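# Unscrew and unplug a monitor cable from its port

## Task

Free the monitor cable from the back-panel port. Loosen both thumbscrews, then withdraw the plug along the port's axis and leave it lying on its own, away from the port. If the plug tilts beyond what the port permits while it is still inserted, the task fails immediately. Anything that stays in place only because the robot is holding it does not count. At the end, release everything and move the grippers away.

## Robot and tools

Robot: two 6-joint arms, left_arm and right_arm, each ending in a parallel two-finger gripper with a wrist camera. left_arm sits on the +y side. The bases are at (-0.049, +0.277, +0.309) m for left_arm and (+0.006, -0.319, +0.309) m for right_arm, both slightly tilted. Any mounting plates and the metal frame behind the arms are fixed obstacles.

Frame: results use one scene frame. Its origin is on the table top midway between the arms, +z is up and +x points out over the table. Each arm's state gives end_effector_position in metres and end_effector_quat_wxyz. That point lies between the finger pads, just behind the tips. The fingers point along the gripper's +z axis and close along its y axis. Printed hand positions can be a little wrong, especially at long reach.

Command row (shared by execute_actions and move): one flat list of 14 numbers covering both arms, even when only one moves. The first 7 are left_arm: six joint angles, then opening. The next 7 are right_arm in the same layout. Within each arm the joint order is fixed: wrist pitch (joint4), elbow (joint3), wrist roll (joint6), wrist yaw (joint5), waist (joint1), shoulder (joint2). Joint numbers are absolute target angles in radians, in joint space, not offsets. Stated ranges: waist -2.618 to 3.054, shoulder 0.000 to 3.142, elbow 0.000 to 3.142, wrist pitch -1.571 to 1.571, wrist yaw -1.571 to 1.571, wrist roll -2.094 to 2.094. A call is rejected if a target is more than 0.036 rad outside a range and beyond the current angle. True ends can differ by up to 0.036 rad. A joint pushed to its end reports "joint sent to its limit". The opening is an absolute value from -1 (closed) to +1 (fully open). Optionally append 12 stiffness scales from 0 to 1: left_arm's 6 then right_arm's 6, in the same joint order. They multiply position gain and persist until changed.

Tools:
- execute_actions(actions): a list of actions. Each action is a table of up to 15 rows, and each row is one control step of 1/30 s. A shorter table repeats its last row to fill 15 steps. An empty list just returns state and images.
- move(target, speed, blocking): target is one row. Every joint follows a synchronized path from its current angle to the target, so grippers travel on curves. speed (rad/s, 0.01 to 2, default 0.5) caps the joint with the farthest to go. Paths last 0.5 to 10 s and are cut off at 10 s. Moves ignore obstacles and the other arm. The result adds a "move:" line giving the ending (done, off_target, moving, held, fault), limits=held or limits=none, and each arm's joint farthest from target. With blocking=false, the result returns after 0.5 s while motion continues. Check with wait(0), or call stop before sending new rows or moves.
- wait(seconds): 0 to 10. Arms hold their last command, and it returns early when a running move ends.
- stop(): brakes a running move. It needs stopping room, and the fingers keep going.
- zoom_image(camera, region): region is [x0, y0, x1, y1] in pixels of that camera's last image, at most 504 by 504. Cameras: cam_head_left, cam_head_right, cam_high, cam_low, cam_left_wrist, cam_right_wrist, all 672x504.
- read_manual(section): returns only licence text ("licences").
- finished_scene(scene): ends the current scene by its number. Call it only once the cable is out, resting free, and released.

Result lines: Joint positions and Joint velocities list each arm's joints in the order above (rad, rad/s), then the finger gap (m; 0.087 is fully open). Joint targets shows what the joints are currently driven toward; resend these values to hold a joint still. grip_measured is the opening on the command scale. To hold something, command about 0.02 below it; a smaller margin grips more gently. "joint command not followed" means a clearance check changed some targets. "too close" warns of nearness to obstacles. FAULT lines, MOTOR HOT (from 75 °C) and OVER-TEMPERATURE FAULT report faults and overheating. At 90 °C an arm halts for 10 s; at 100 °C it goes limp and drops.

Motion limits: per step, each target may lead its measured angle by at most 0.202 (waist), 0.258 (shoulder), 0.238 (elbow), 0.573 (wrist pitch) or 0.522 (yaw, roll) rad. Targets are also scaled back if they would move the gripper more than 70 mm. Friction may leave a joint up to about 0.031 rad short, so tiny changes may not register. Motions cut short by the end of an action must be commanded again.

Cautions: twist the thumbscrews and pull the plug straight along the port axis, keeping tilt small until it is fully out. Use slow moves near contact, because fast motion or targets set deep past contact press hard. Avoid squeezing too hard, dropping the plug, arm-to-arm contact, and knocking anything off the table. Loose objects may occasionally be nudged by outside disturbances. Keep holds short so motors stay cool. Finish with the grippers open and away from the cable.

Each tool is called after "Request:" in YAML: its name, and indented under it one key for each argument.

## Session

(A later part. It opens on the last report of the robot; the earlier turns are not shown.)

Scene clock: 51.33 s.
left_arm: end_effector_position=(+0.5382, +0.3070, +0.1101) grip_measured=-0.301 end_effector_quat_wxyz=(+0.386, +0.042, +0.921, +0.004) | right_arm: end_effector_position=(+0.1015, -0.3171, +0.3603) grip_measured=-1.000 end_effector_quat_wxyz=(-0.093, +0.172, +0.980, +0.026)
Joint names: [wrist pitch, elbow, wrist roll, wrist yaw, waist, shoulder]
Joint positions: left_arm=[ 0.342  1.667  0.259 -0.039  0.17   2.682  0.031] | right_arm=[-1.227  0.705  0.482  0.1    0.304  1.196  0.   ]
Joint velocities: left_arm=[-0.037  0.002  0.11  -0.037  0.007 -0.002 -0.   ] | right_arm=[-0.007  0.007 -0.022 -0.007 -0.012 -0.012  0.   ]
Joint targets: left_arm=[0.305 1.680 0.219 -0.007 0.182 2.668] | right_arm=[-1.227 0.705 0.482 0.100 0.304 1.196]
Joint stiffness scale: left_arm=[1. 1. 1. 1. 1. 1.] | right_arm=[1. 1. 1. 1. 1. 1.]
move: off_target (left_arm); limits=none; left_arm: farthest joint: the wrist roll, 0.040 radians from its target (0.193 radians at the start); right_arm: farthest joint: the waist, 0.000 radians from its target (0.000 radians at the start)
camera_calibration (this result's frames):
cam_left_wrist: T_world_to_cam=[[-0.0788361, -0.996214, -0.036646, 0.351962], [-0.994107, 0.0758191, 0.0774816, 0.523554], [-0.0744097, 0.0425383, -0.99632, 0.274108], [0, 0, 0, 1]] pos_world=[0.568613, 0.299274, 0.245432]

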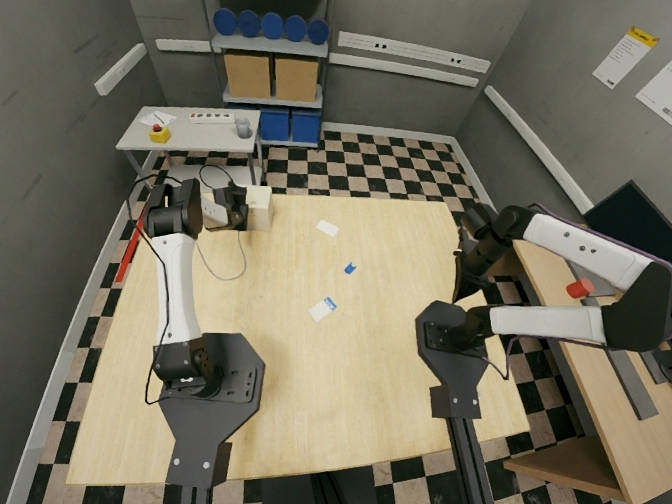

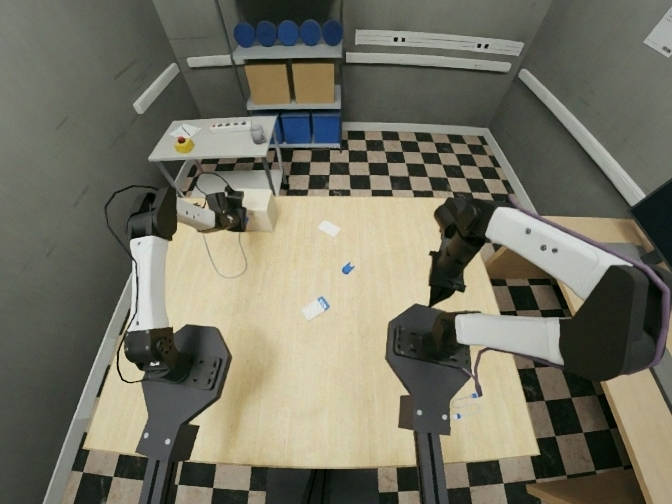

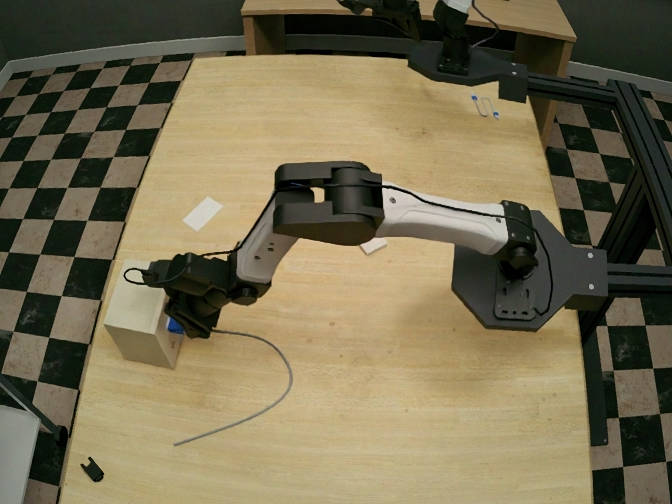

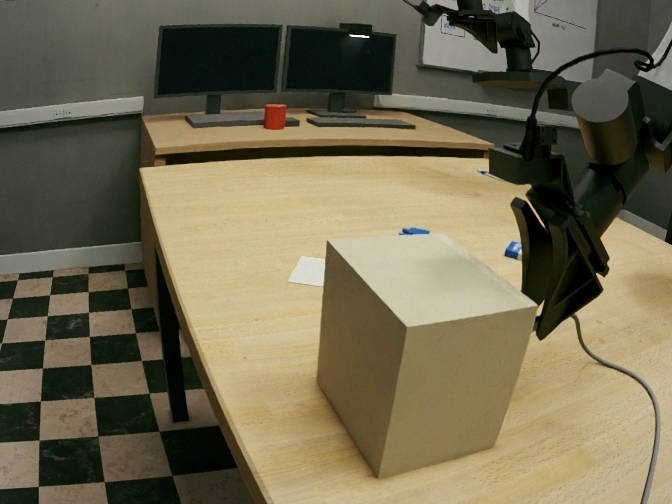

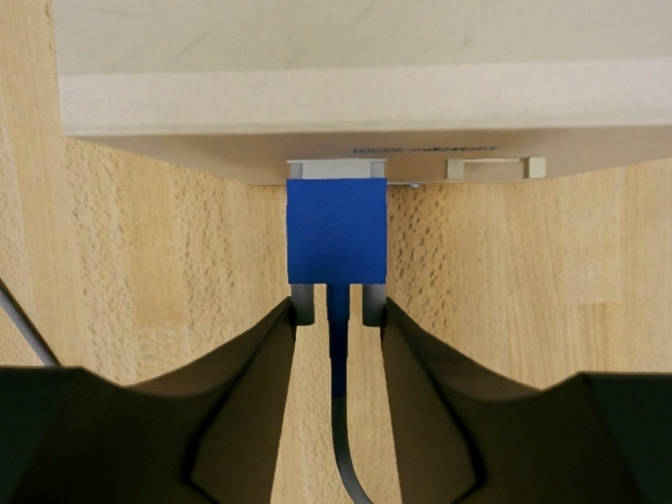

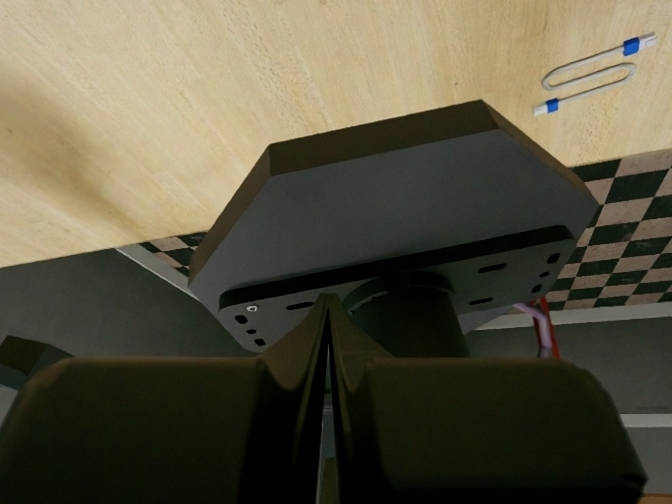

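Request:
move:
  target: [0.21,1.755,0.03,0.29,0.275,2.705,-0.4,-1.227,0.705,0.482,0.1,0.304,1.196,-1]
  speed: 0.2

Scene clock: 53.87 s.
left_arm: end_effector_position=(+0.5386, +0.3072, +0.1139) grip_measured=-0.319 end_effector_quat_wxyz=(+0.375, -0.037, +0.914, -0.150) | right_arm: end_effector_position=(+0.1015, -0.3171, +0.3603) grip_measured=-1.000 end_effector_quat_wxyz=(-0.093, +0.172, +0.980, +0.026)
Joint names: [wrist pitch, elbow, wrist roll, wrist yaw, waist, shoulder]
Joint positions: left_arm=[0.233 1.739 0.06  0.257 0.268 2.692 0.03 ] | right_arm=[-1.227  0.705  0.482  0.1    0.304  1.196  0.   ]
Joint velocities: left_arm=[ 0.022  0.002  0.007 -0.007 -0.007  0.012  0.001] | right_arm=[-0.066  0.002 -0.022 -0.095 -0.012 -0.002  0.   ]
Joint targets: left_arm=[0.210 1.755 0.030 0.290 0.275 2.705] | right_arm=[-1.227 0.705 0.482 0.100 0.304 1.196]
Joint stiffness scale: left_arm=[1. 1. 1. 1. 1. 1.] | right_arm=[1. 1. 1. 1. 1. 1.]
move: off_target (left_arm); limits=none; left_arm: farthest joint: the wrist yaw, 0.033 radians from its target (0.329 radians at the start); right_arm: farthest joint: the waist, 0.000 radians from its target (0.000 radians at the start)
camera_calibration (this result's frames):
cam_left_wrist: T_world_to_cam=[[-0.0491192, -0.950953, 0.305412, 0.283449], [-0.993927, 0.0766845, 0.0789176, 0.523105], [-0.0984672, -0.299681, -0.948945, 0.39063], [0, 0, 0, 1]] pos_world=[0.572315, 0.346497, 0.242835]

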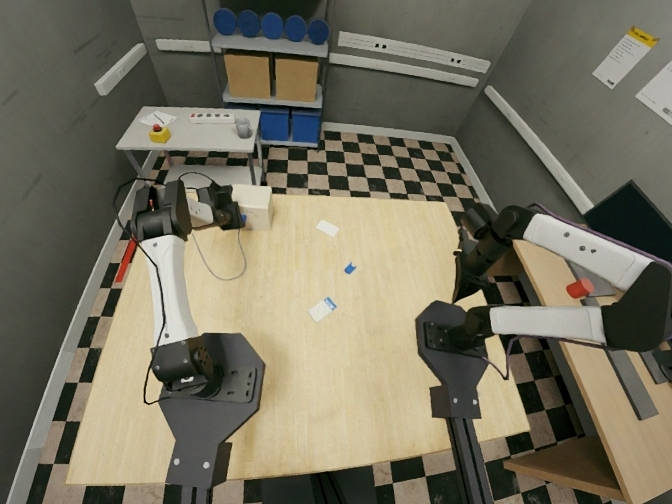

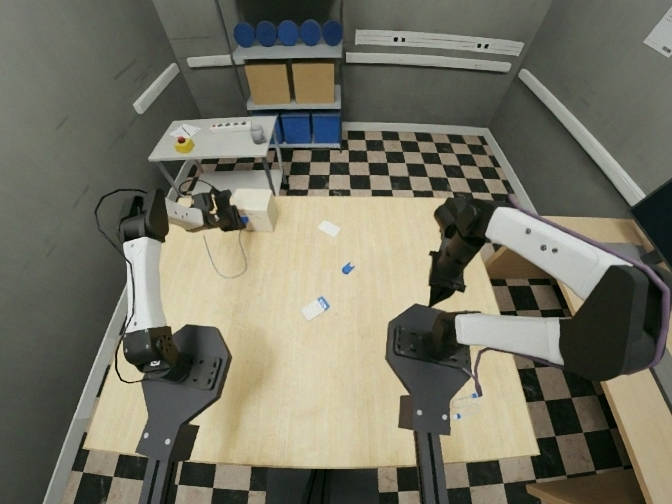

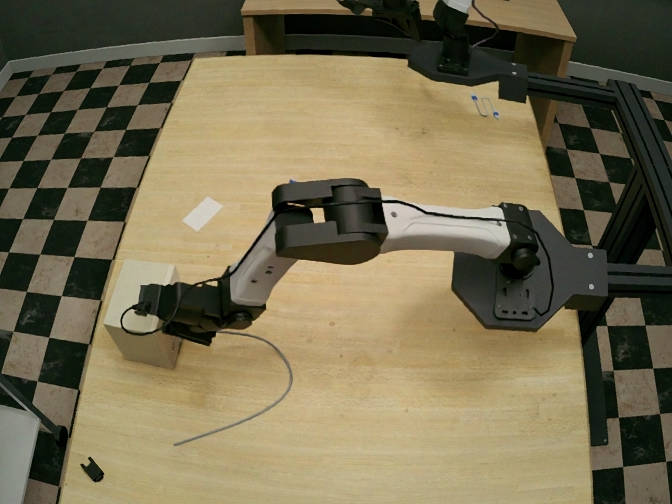

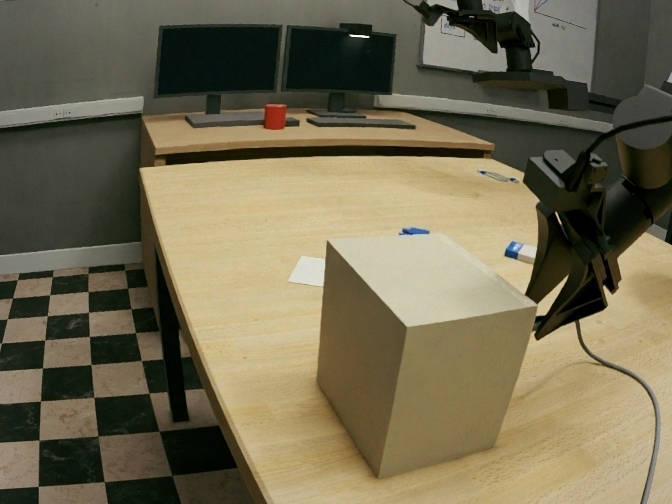

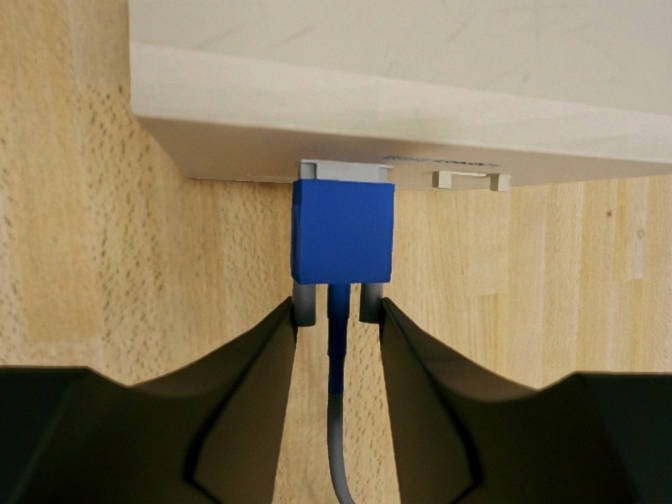

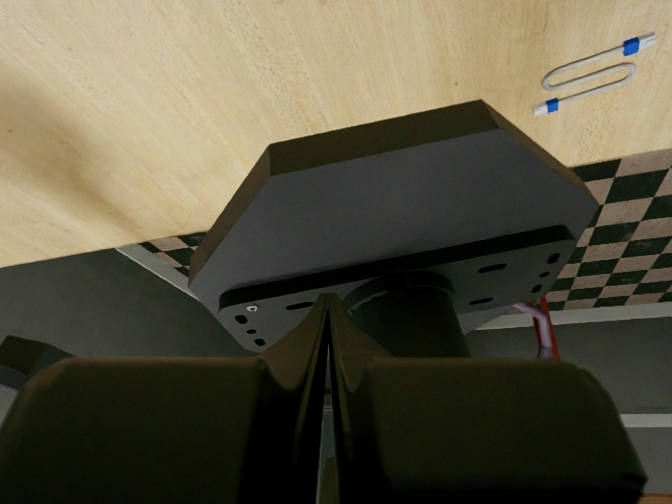

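Request:
move:
  target: [0.45,1.634,0.416,-0.312,0.084,2.733,0.05,-1.227,0.705,0.482,0.1,0.304,1.196,-1]
  speed: 0.5

Request:
execute_actions:
  actions:
    - [[0.444,1.653,0.409,-0.3,0.09,2.718,-0.1,-1.227,0.705,0.482,0.1,0.304,1.196,-1],[0.444,1.653,0.409,-0.3,0.09,2.718,-0.18,-1.227,0.705,0.482,0.1,0.304,1.196,-1],[0.444,1.653,0.409,-0.3,0.09,2.718,-0.22,-1.227,0.705,0.482,0.1,0.304,1.196,-1],[0.444,1.653,0.409,-0.3,0.09,2.718,-0.25,-1.227,0.705,0.482,0.1,0.304,1.196,-1],[0.444,1.653,0.409,-0.3,0.09,2.718,-0.28,-1.227,0.705,0.482,0.1,0.304,1.196,-1],[0.444,1.653,0.409,-0.3,0.09,2.718,-0.31,-1.227,0.705,0.482,0.1,0.304,1.196,-1],[0.444,1.653,0.409,-0.3,0.09,2.718,-0.4,-1.227,0.705,0.482,0.1,0.304,1.196,-1]]
    - [[0.415,1.666,0.374,-0.254,0.102,2.704,-0.4,-1.227,0.705,0.482,0.1,0.304,1.196,-1],[0.403,1.666,0.358,-0.231,0.11,2.699,-0.4,-1.227,0.705,0.482,0.1,0.304,1.196,-1],[0.392,1.666,0.342,-0.208,0.117,2.694,-0.4,-1.227,0.705,0.482,0.1,0.304,1.196,-1],[0.381,1.666,0.326,-0.185,0.124,2.689,-0.4,-1.227,0.705,0.482,0.1,0.304,1.196,-1],[0.371,1.667,0.31,-0.162,0.131,2.685,-0.4,-1.227,0.705,0.482,0.1,0.304,1.196,-1],[0.36,1.668,0.295,-0.139,0.139,2.682,-0.4,-1.227,0.705,0.482,0.1,0.304,1.196,-1],[0.35,1.67,0.28,-0.116,0.146,2.679,-0.4,-1.227,0.705,0.482,0.1,0.304,1.196,-1],[0.34,1.672,0.264,-0.093,0.153,2.676,-0.4,-1.227,0.705,0.482,0.1,0.304,1.196,-1],[0.331,1.675,0.249,-0.069,0.161,2.674,-0.4,-1.227,0.705,0.482,0.1,0.304,1.196,-1],[0.321,1.677,0.234,-0.046,0.168,2.672,-0.4,-1.227,0.705,0.482,0.1,0.304,1.196,-1],[0.312,1.68,0.22,-0.023,0.176,2.671,-0.4,-1.227,0.705,0.482,0.1,0.304,1.196,-1],[0.303,1.684,0.205,0.001,0.183,2.672,-0.4,-1.227,0.705,0.482,0.1,0.304,1.196,-1],[0.294,1.688,0.191,0.025,0.19,2.678,-0.4,-1.227,0.705,0.482,0.1,0.304,1.196,-1],[0.286,1.692,0.176,0.048,0.198,2.685,-0.4,-1.227,0.705,0.482,0.1,0.304,1.196,-1],[0.277,1.697,0.162,0.072,0.205,2.692,-0.4,-1.227,0.705,0.482,0.1,0.304,1.196,-1]]
    - [[0.269,1.702,0.148,0.096,0.213,2.694,-0.4,-1.227,0.705,0.482,0.1,0.304,1.196,-1],[0.262,1.707,0.134,0.119,0.221,2.695,-0.4,-1.227,0.705,0.482,0.1,0.304,1.196,-1],[0.254,1.713,0.12,0.143,0.228,2.697,-0.4,-1.227,0.705,0.482,0.1,0.304,1.196,-1],[0.247,1.719,0.107,0.167,0.236,2.699,-0.4,-1.227,0.705,0.482,0.1,0.304,1.196,-1],[0.239,1.725,0.093,0.191,0.243,2.701,-0.4,-1.227,0.705,0.482,0.1,0.304,1.196,-1],[0.233,1.732,0.08,0.215,0.251,2.704,-0.4,-1.227,0.705,0.482,0.1,0.304,1.196,-1],[0.226,1.74,0.067,0.239,0.259,2.708,-0.4,-1.227,0.705,0.482,0.1,0.304,1.196,-1],[0.219,1.747,0.054,0.263,0.266,2.711,-0.4,-1.227,0.705,0.482,0.1,0.304,1.196,-1],[0.213,1.755,0.041,0.288,0.274,2.716,-0.4,-1.227,0.705,0.482,0.1,0.304,1.196,-1]]

Scene clock: 57.80 s.
left_arm: end_effector_position=(+0.5381, +0.3073, +0.1121) grip_measured=+0.050 end_effector_quat_wxyz=(+0.384, +0.089, +0.909, +0.134) | right_arm: end_effector_position=(+0.1015, -0.3171, +0.3603) grip_measured=-1.000 end_effector_quat_wxyz=(-0.093, +0.172, +0.980, +0.026)
Joint names: [wrist pitch, elbow, wrist roll, wrist yaw, waist, shoulder]
Joint positions: left_arm=[ 0.444  1.652  0.409 -0.3    0.087  2.715  0.046] | right_arm=[-1.227  0.705  0.482  0.1    0.304  1.196  0.   ]
Joint velocities: left_arm=[-0.051 -0.007  0.066  0.037 -0.017 -0.007  0.001] | right_arm=[-0.007 -0.002 -0.007  0.037  0.007  0.002  0.   ]
Joint targets: left_arm=[0.450 1.634 0.416 -0.312 0.084 2.733] | right_arm=[-1.227 0.705 0.482 0.100 0.304 1.196]
Joint stiffness scale: left_arm=[1. 1. 1. 1. 1. 1.] | right_arm=[1. 1. 1. 1. 1. 1.]
move: done; limits=none; left_arm: farthest joint: the shoulder, 0.018 radians from its target (0.041 radians at the start); right_arm: farthest joint: the waist, 0.000 radians from its target (0.000 radians at the start)
camera_calibration (this result's frames):
cam_left_wrist: T_world_to_cam=[[-0.0635861, -0.948622, -0.309957, 0.360053], [-0.996128, 0.0414379, 0.0775302, 0.534983], [-0.0607029, 0.313687, -0.947584, 0.179921], [0, 0, 0, 1]] pos_world=[0.566728, 0.262947, 0.240614]

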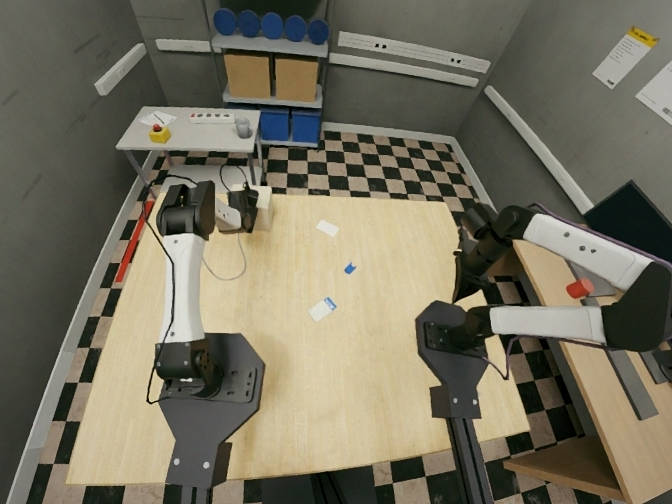

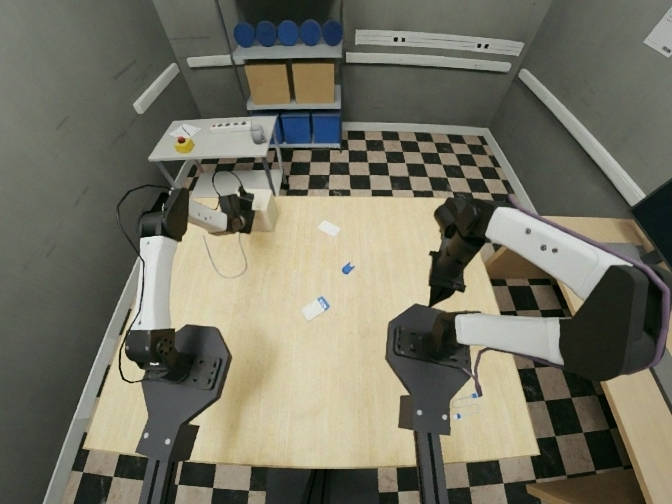

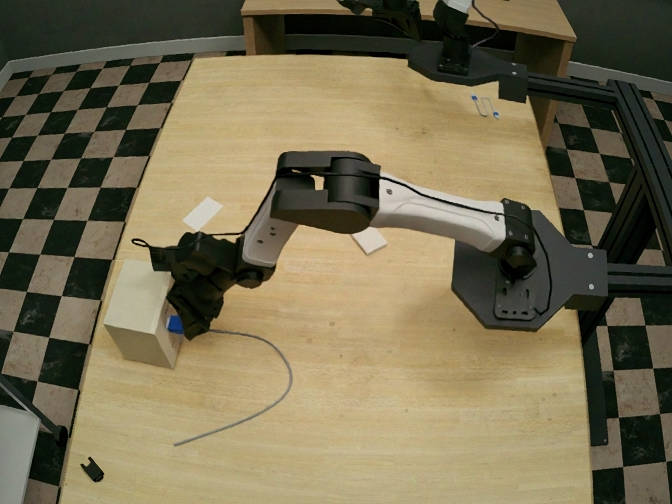

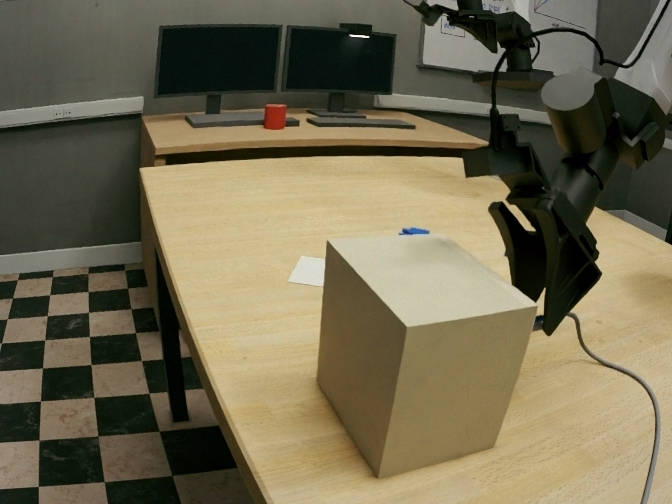

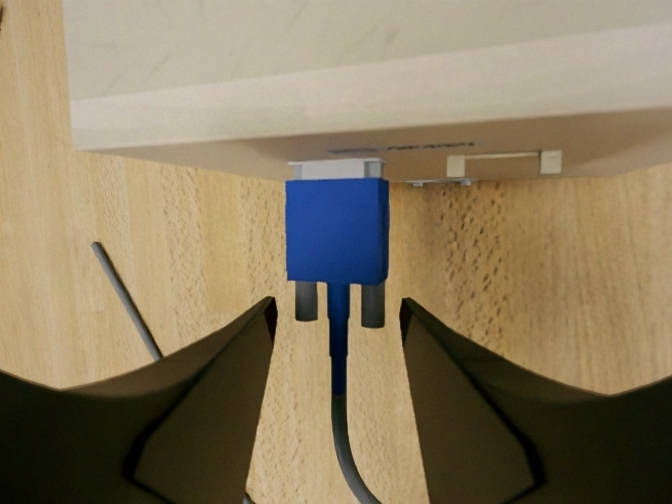

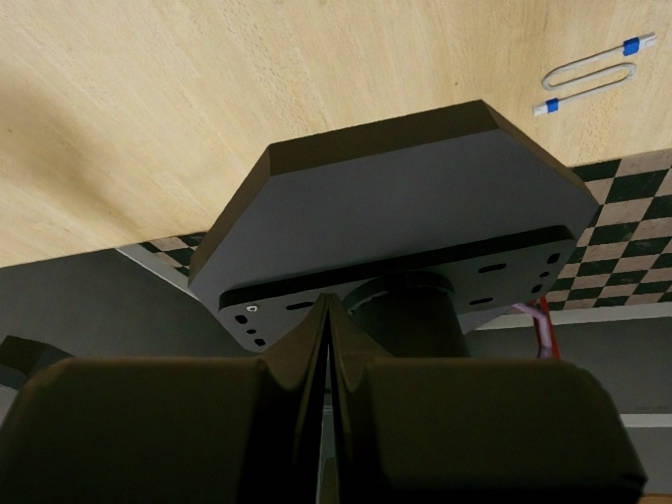

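Scene clock: 59.30 s.
left_arm: end_effector_position=(+0.5379, +0.3061, +0.1100) grip_measured=-0.315 end_effector_quat_wxyz=(+0.375, -0.029, +0.915, -0.145) | right_arm: end_effector_position=(+0.1015, -0.3171, +0.3603) grip_measured=-1.000 end_effector_quat_wxyz=(-0.093, +0.172, +0.980, +0.026)
Joint names: [wrist pitch, elbow, wrist roll, wrist yaw, waist, shoulder]
Joint positions: left_arm=[0.241 1.74  0.078 0.25  0.264 2.701 0.03 ] | right_arm=[-1.227  0.705  0.482  0.1    0.304  1.196  0.   ]
Joint velocities: left_arm=[-0.037  0.012 -0.051  0.037  0.017  0.022 -0.001] | right_arm=[ 0.037 -0.007 -0.022  0.022  0.002 -0.002  0.   ]
Joint targets: left_arm=[0.213 1.755 0.041 0.288 0.274 2.716] | right_arm=[-1.227 0.705 0.482 0.100 0.304 1.196]
Joint stiffness scale: left_arm=[1. 1. 1. 1. 1. 1.] | right_arm=[1. 1. 1. 1. 1. 1.]
camera_calibration (this result's frames):
cam_left_wrist: T_world_to_cam=[[-0.0599908, -0.9553, 0.289488, 0.292436], [-0.993214, 0.0860726, 0.0782118, 0.519629], [-0.0996327, -0.282832, -0.953981, 0.382486], [0, 0, 0, 1]] pos_world=[0.571754, 0.342818, 0.239587]

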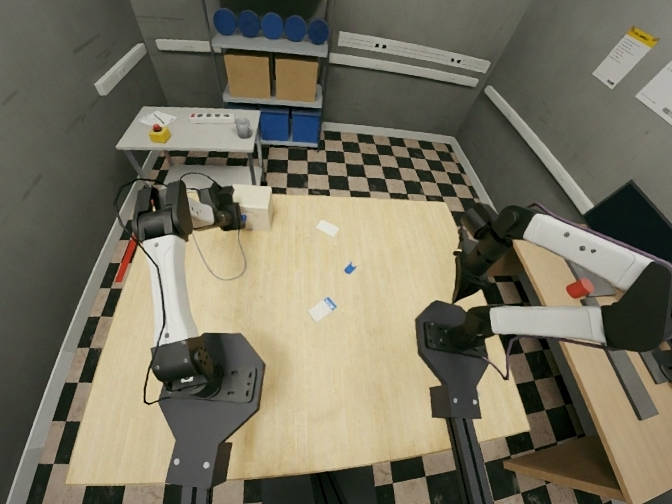

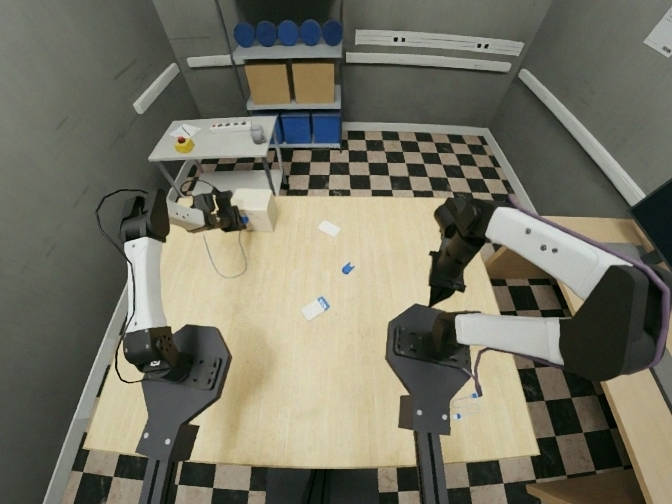

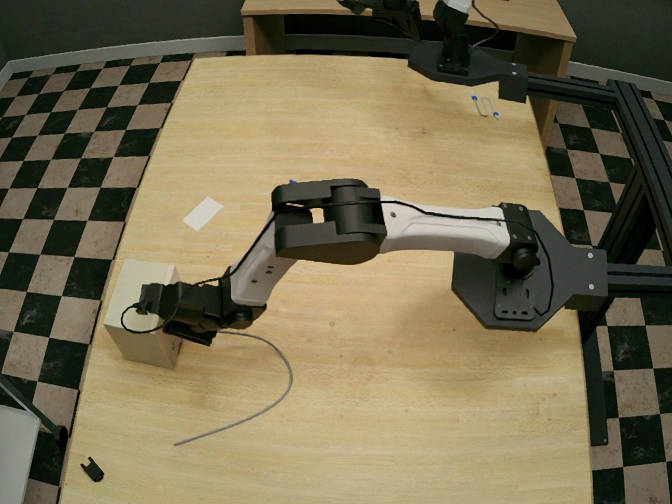

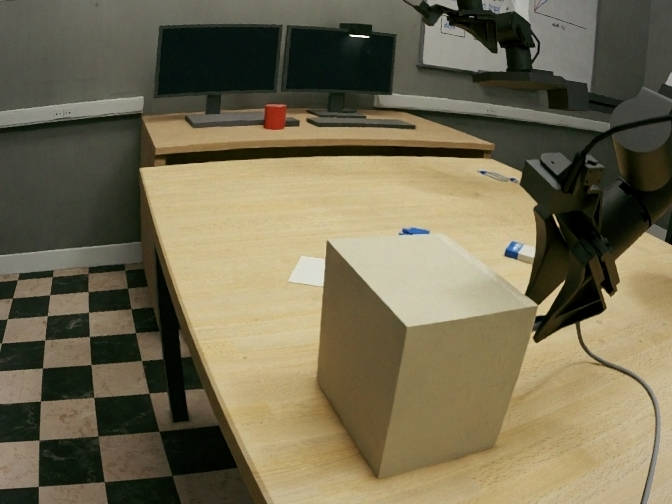

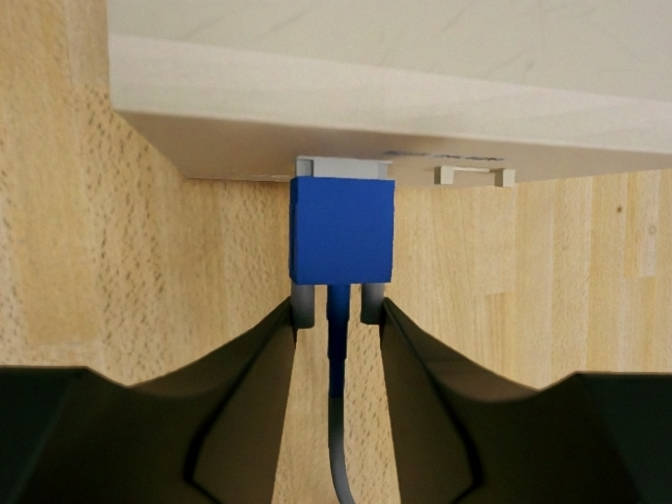

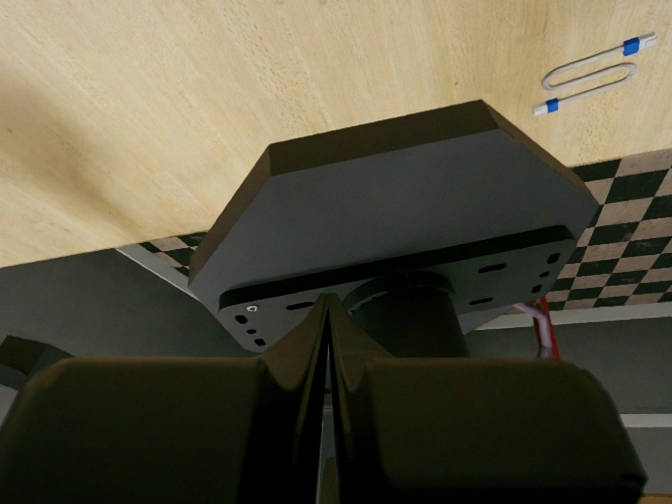

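Resistance still present. Return and zoom for a reference.

Request:
move:
  target: [0.45,1.634,0.416,-0.312,0.084,2.733,0.05,-1.227,0.705,0.482,0.1,0.304,1.196,-1]
  speed: 0.5

Request:
zoom_image:
  camera: "cam_left_wrist"
  region: [270, 260, 410, 350]

Request:
zoom_image:
  camera: "cam_high"
  region: [150, 295, 220, 350]

Scene clock: 61.67 s.
left_arm: end_effector_position=(+0.5379, +0.3074, +0.1118) grip_measured=+0.050 end_effector_quat_wxyz=(+0.384, +0.089, +0.909, +0.134) | right_arm: end_effector_position=(+0.1015, -0.3171, +0.3603) grip_measured=-1.000 end_effector_quat_wxyz=(-0.093, +0.172, +0.980, +0.026)
Joint names: [wrist pitch, elbow, wrist roll, wrist yaw, waist, shoulder]
Joint positions: left_arm=[ 0.444  1.652  0.409 -0.3    0.087  2.716  0.046] | right_arm=[-1.227  0.705  0.482  0.1    0.304  1.196  0.   ]
Joint velocities: left_arm=[-0.007 -0.002 -0.022 -0.037  0.002  0.022 -0.001] | right_arm=[-0.051 -0.007 -0.022 -0.051 -0.027  0.012  0.   ]
Joint targets: left_arm=[0.450 1.634 0.416 -0.312 0.084 2.733] | right_arm=[-1.227 0.705 0.482 0.100 0.304 1.196]
Joint stiffness scale: left_arm=[1. 1. 1. 1. 1. 1.] | right_arm=[1. 1. 1. 1. 1. 1.]
move: done; limits=none; left_arm: farthest joint: the elbow, 0.018 radians from its target (0.107 radians at the start); right_arm: farthest joint: the waist, 0.000 radians from its target (0.000 radians at the start)
camera_calibration (this result's frames):
cam_left_wrist: T_world_to_cam=[[-0.063616, -0.948625, -0.309942, 0.36013], [-0.996074, 0.0411998, 0.0783474, 0.534744], [-0.0615527, 0.31371, -0.947522, 0.180006], [0, 0, 0, 1]] pos_world=[0.566634, 0.263127, 0.240283]

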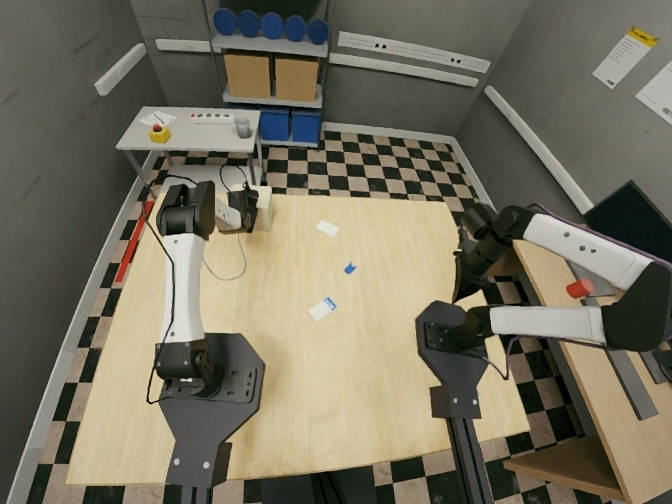

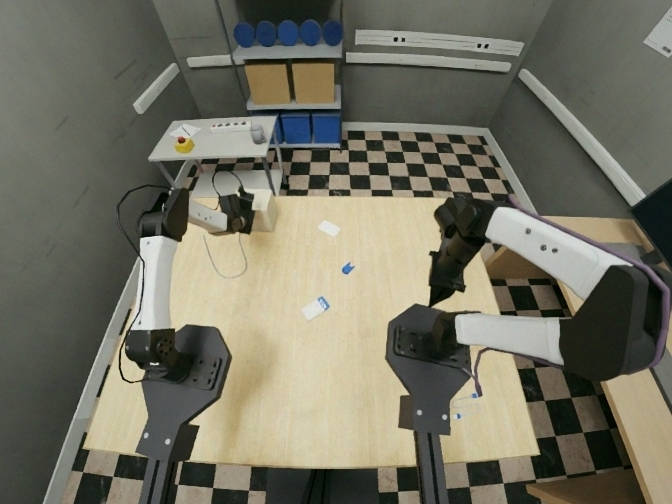

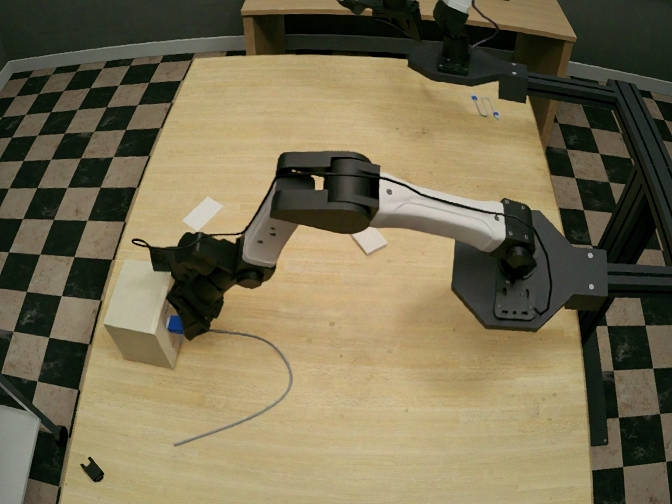

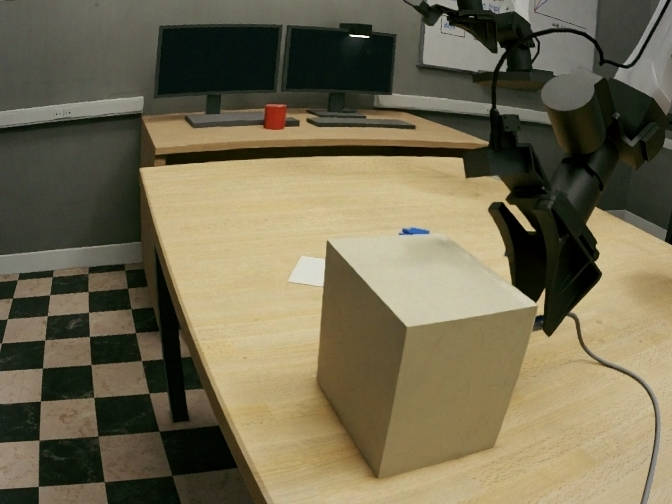

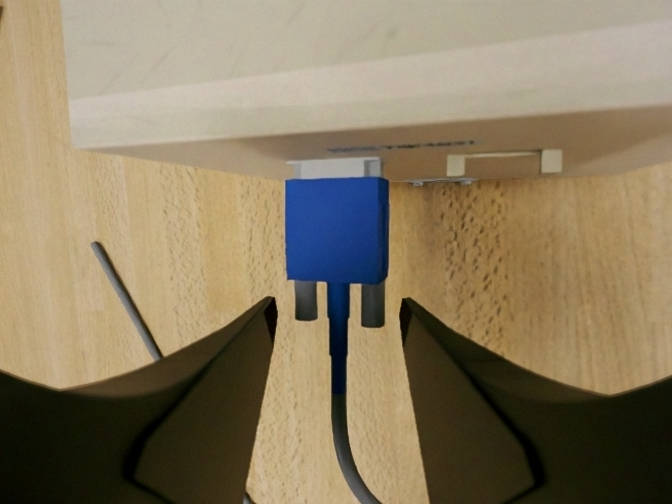

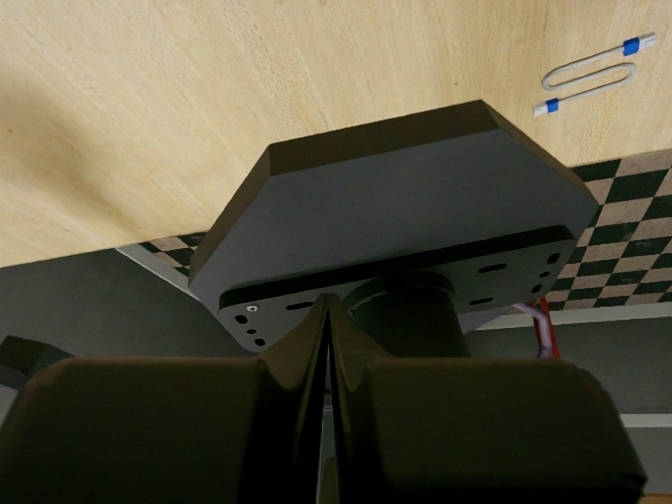

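Region (270, 260, 410, 350) of cam_left_wrist's 672x504 image, scaled by 3.600, with more detail than that image has; it fills the top 324 rows of this view, and the rest is white.

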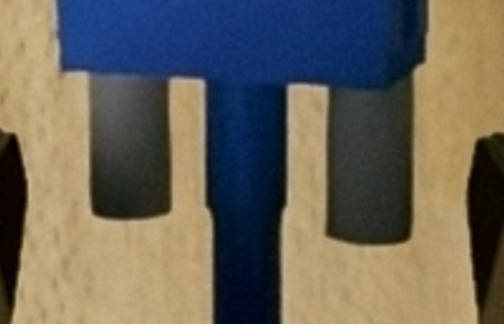

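Region (150, 295, 220, 350) of cam_high's 672x504 image, scaled by 7.200, with more detail than that image has; it fills the top 396 rows of this view, and the rest is white.

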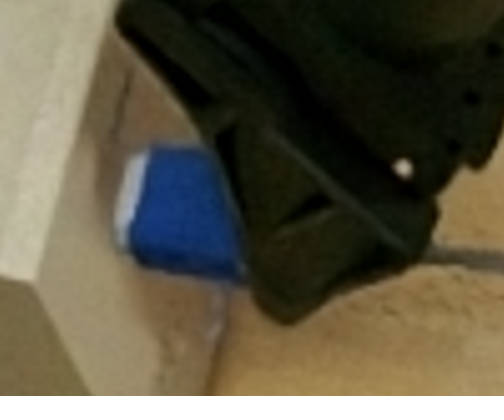

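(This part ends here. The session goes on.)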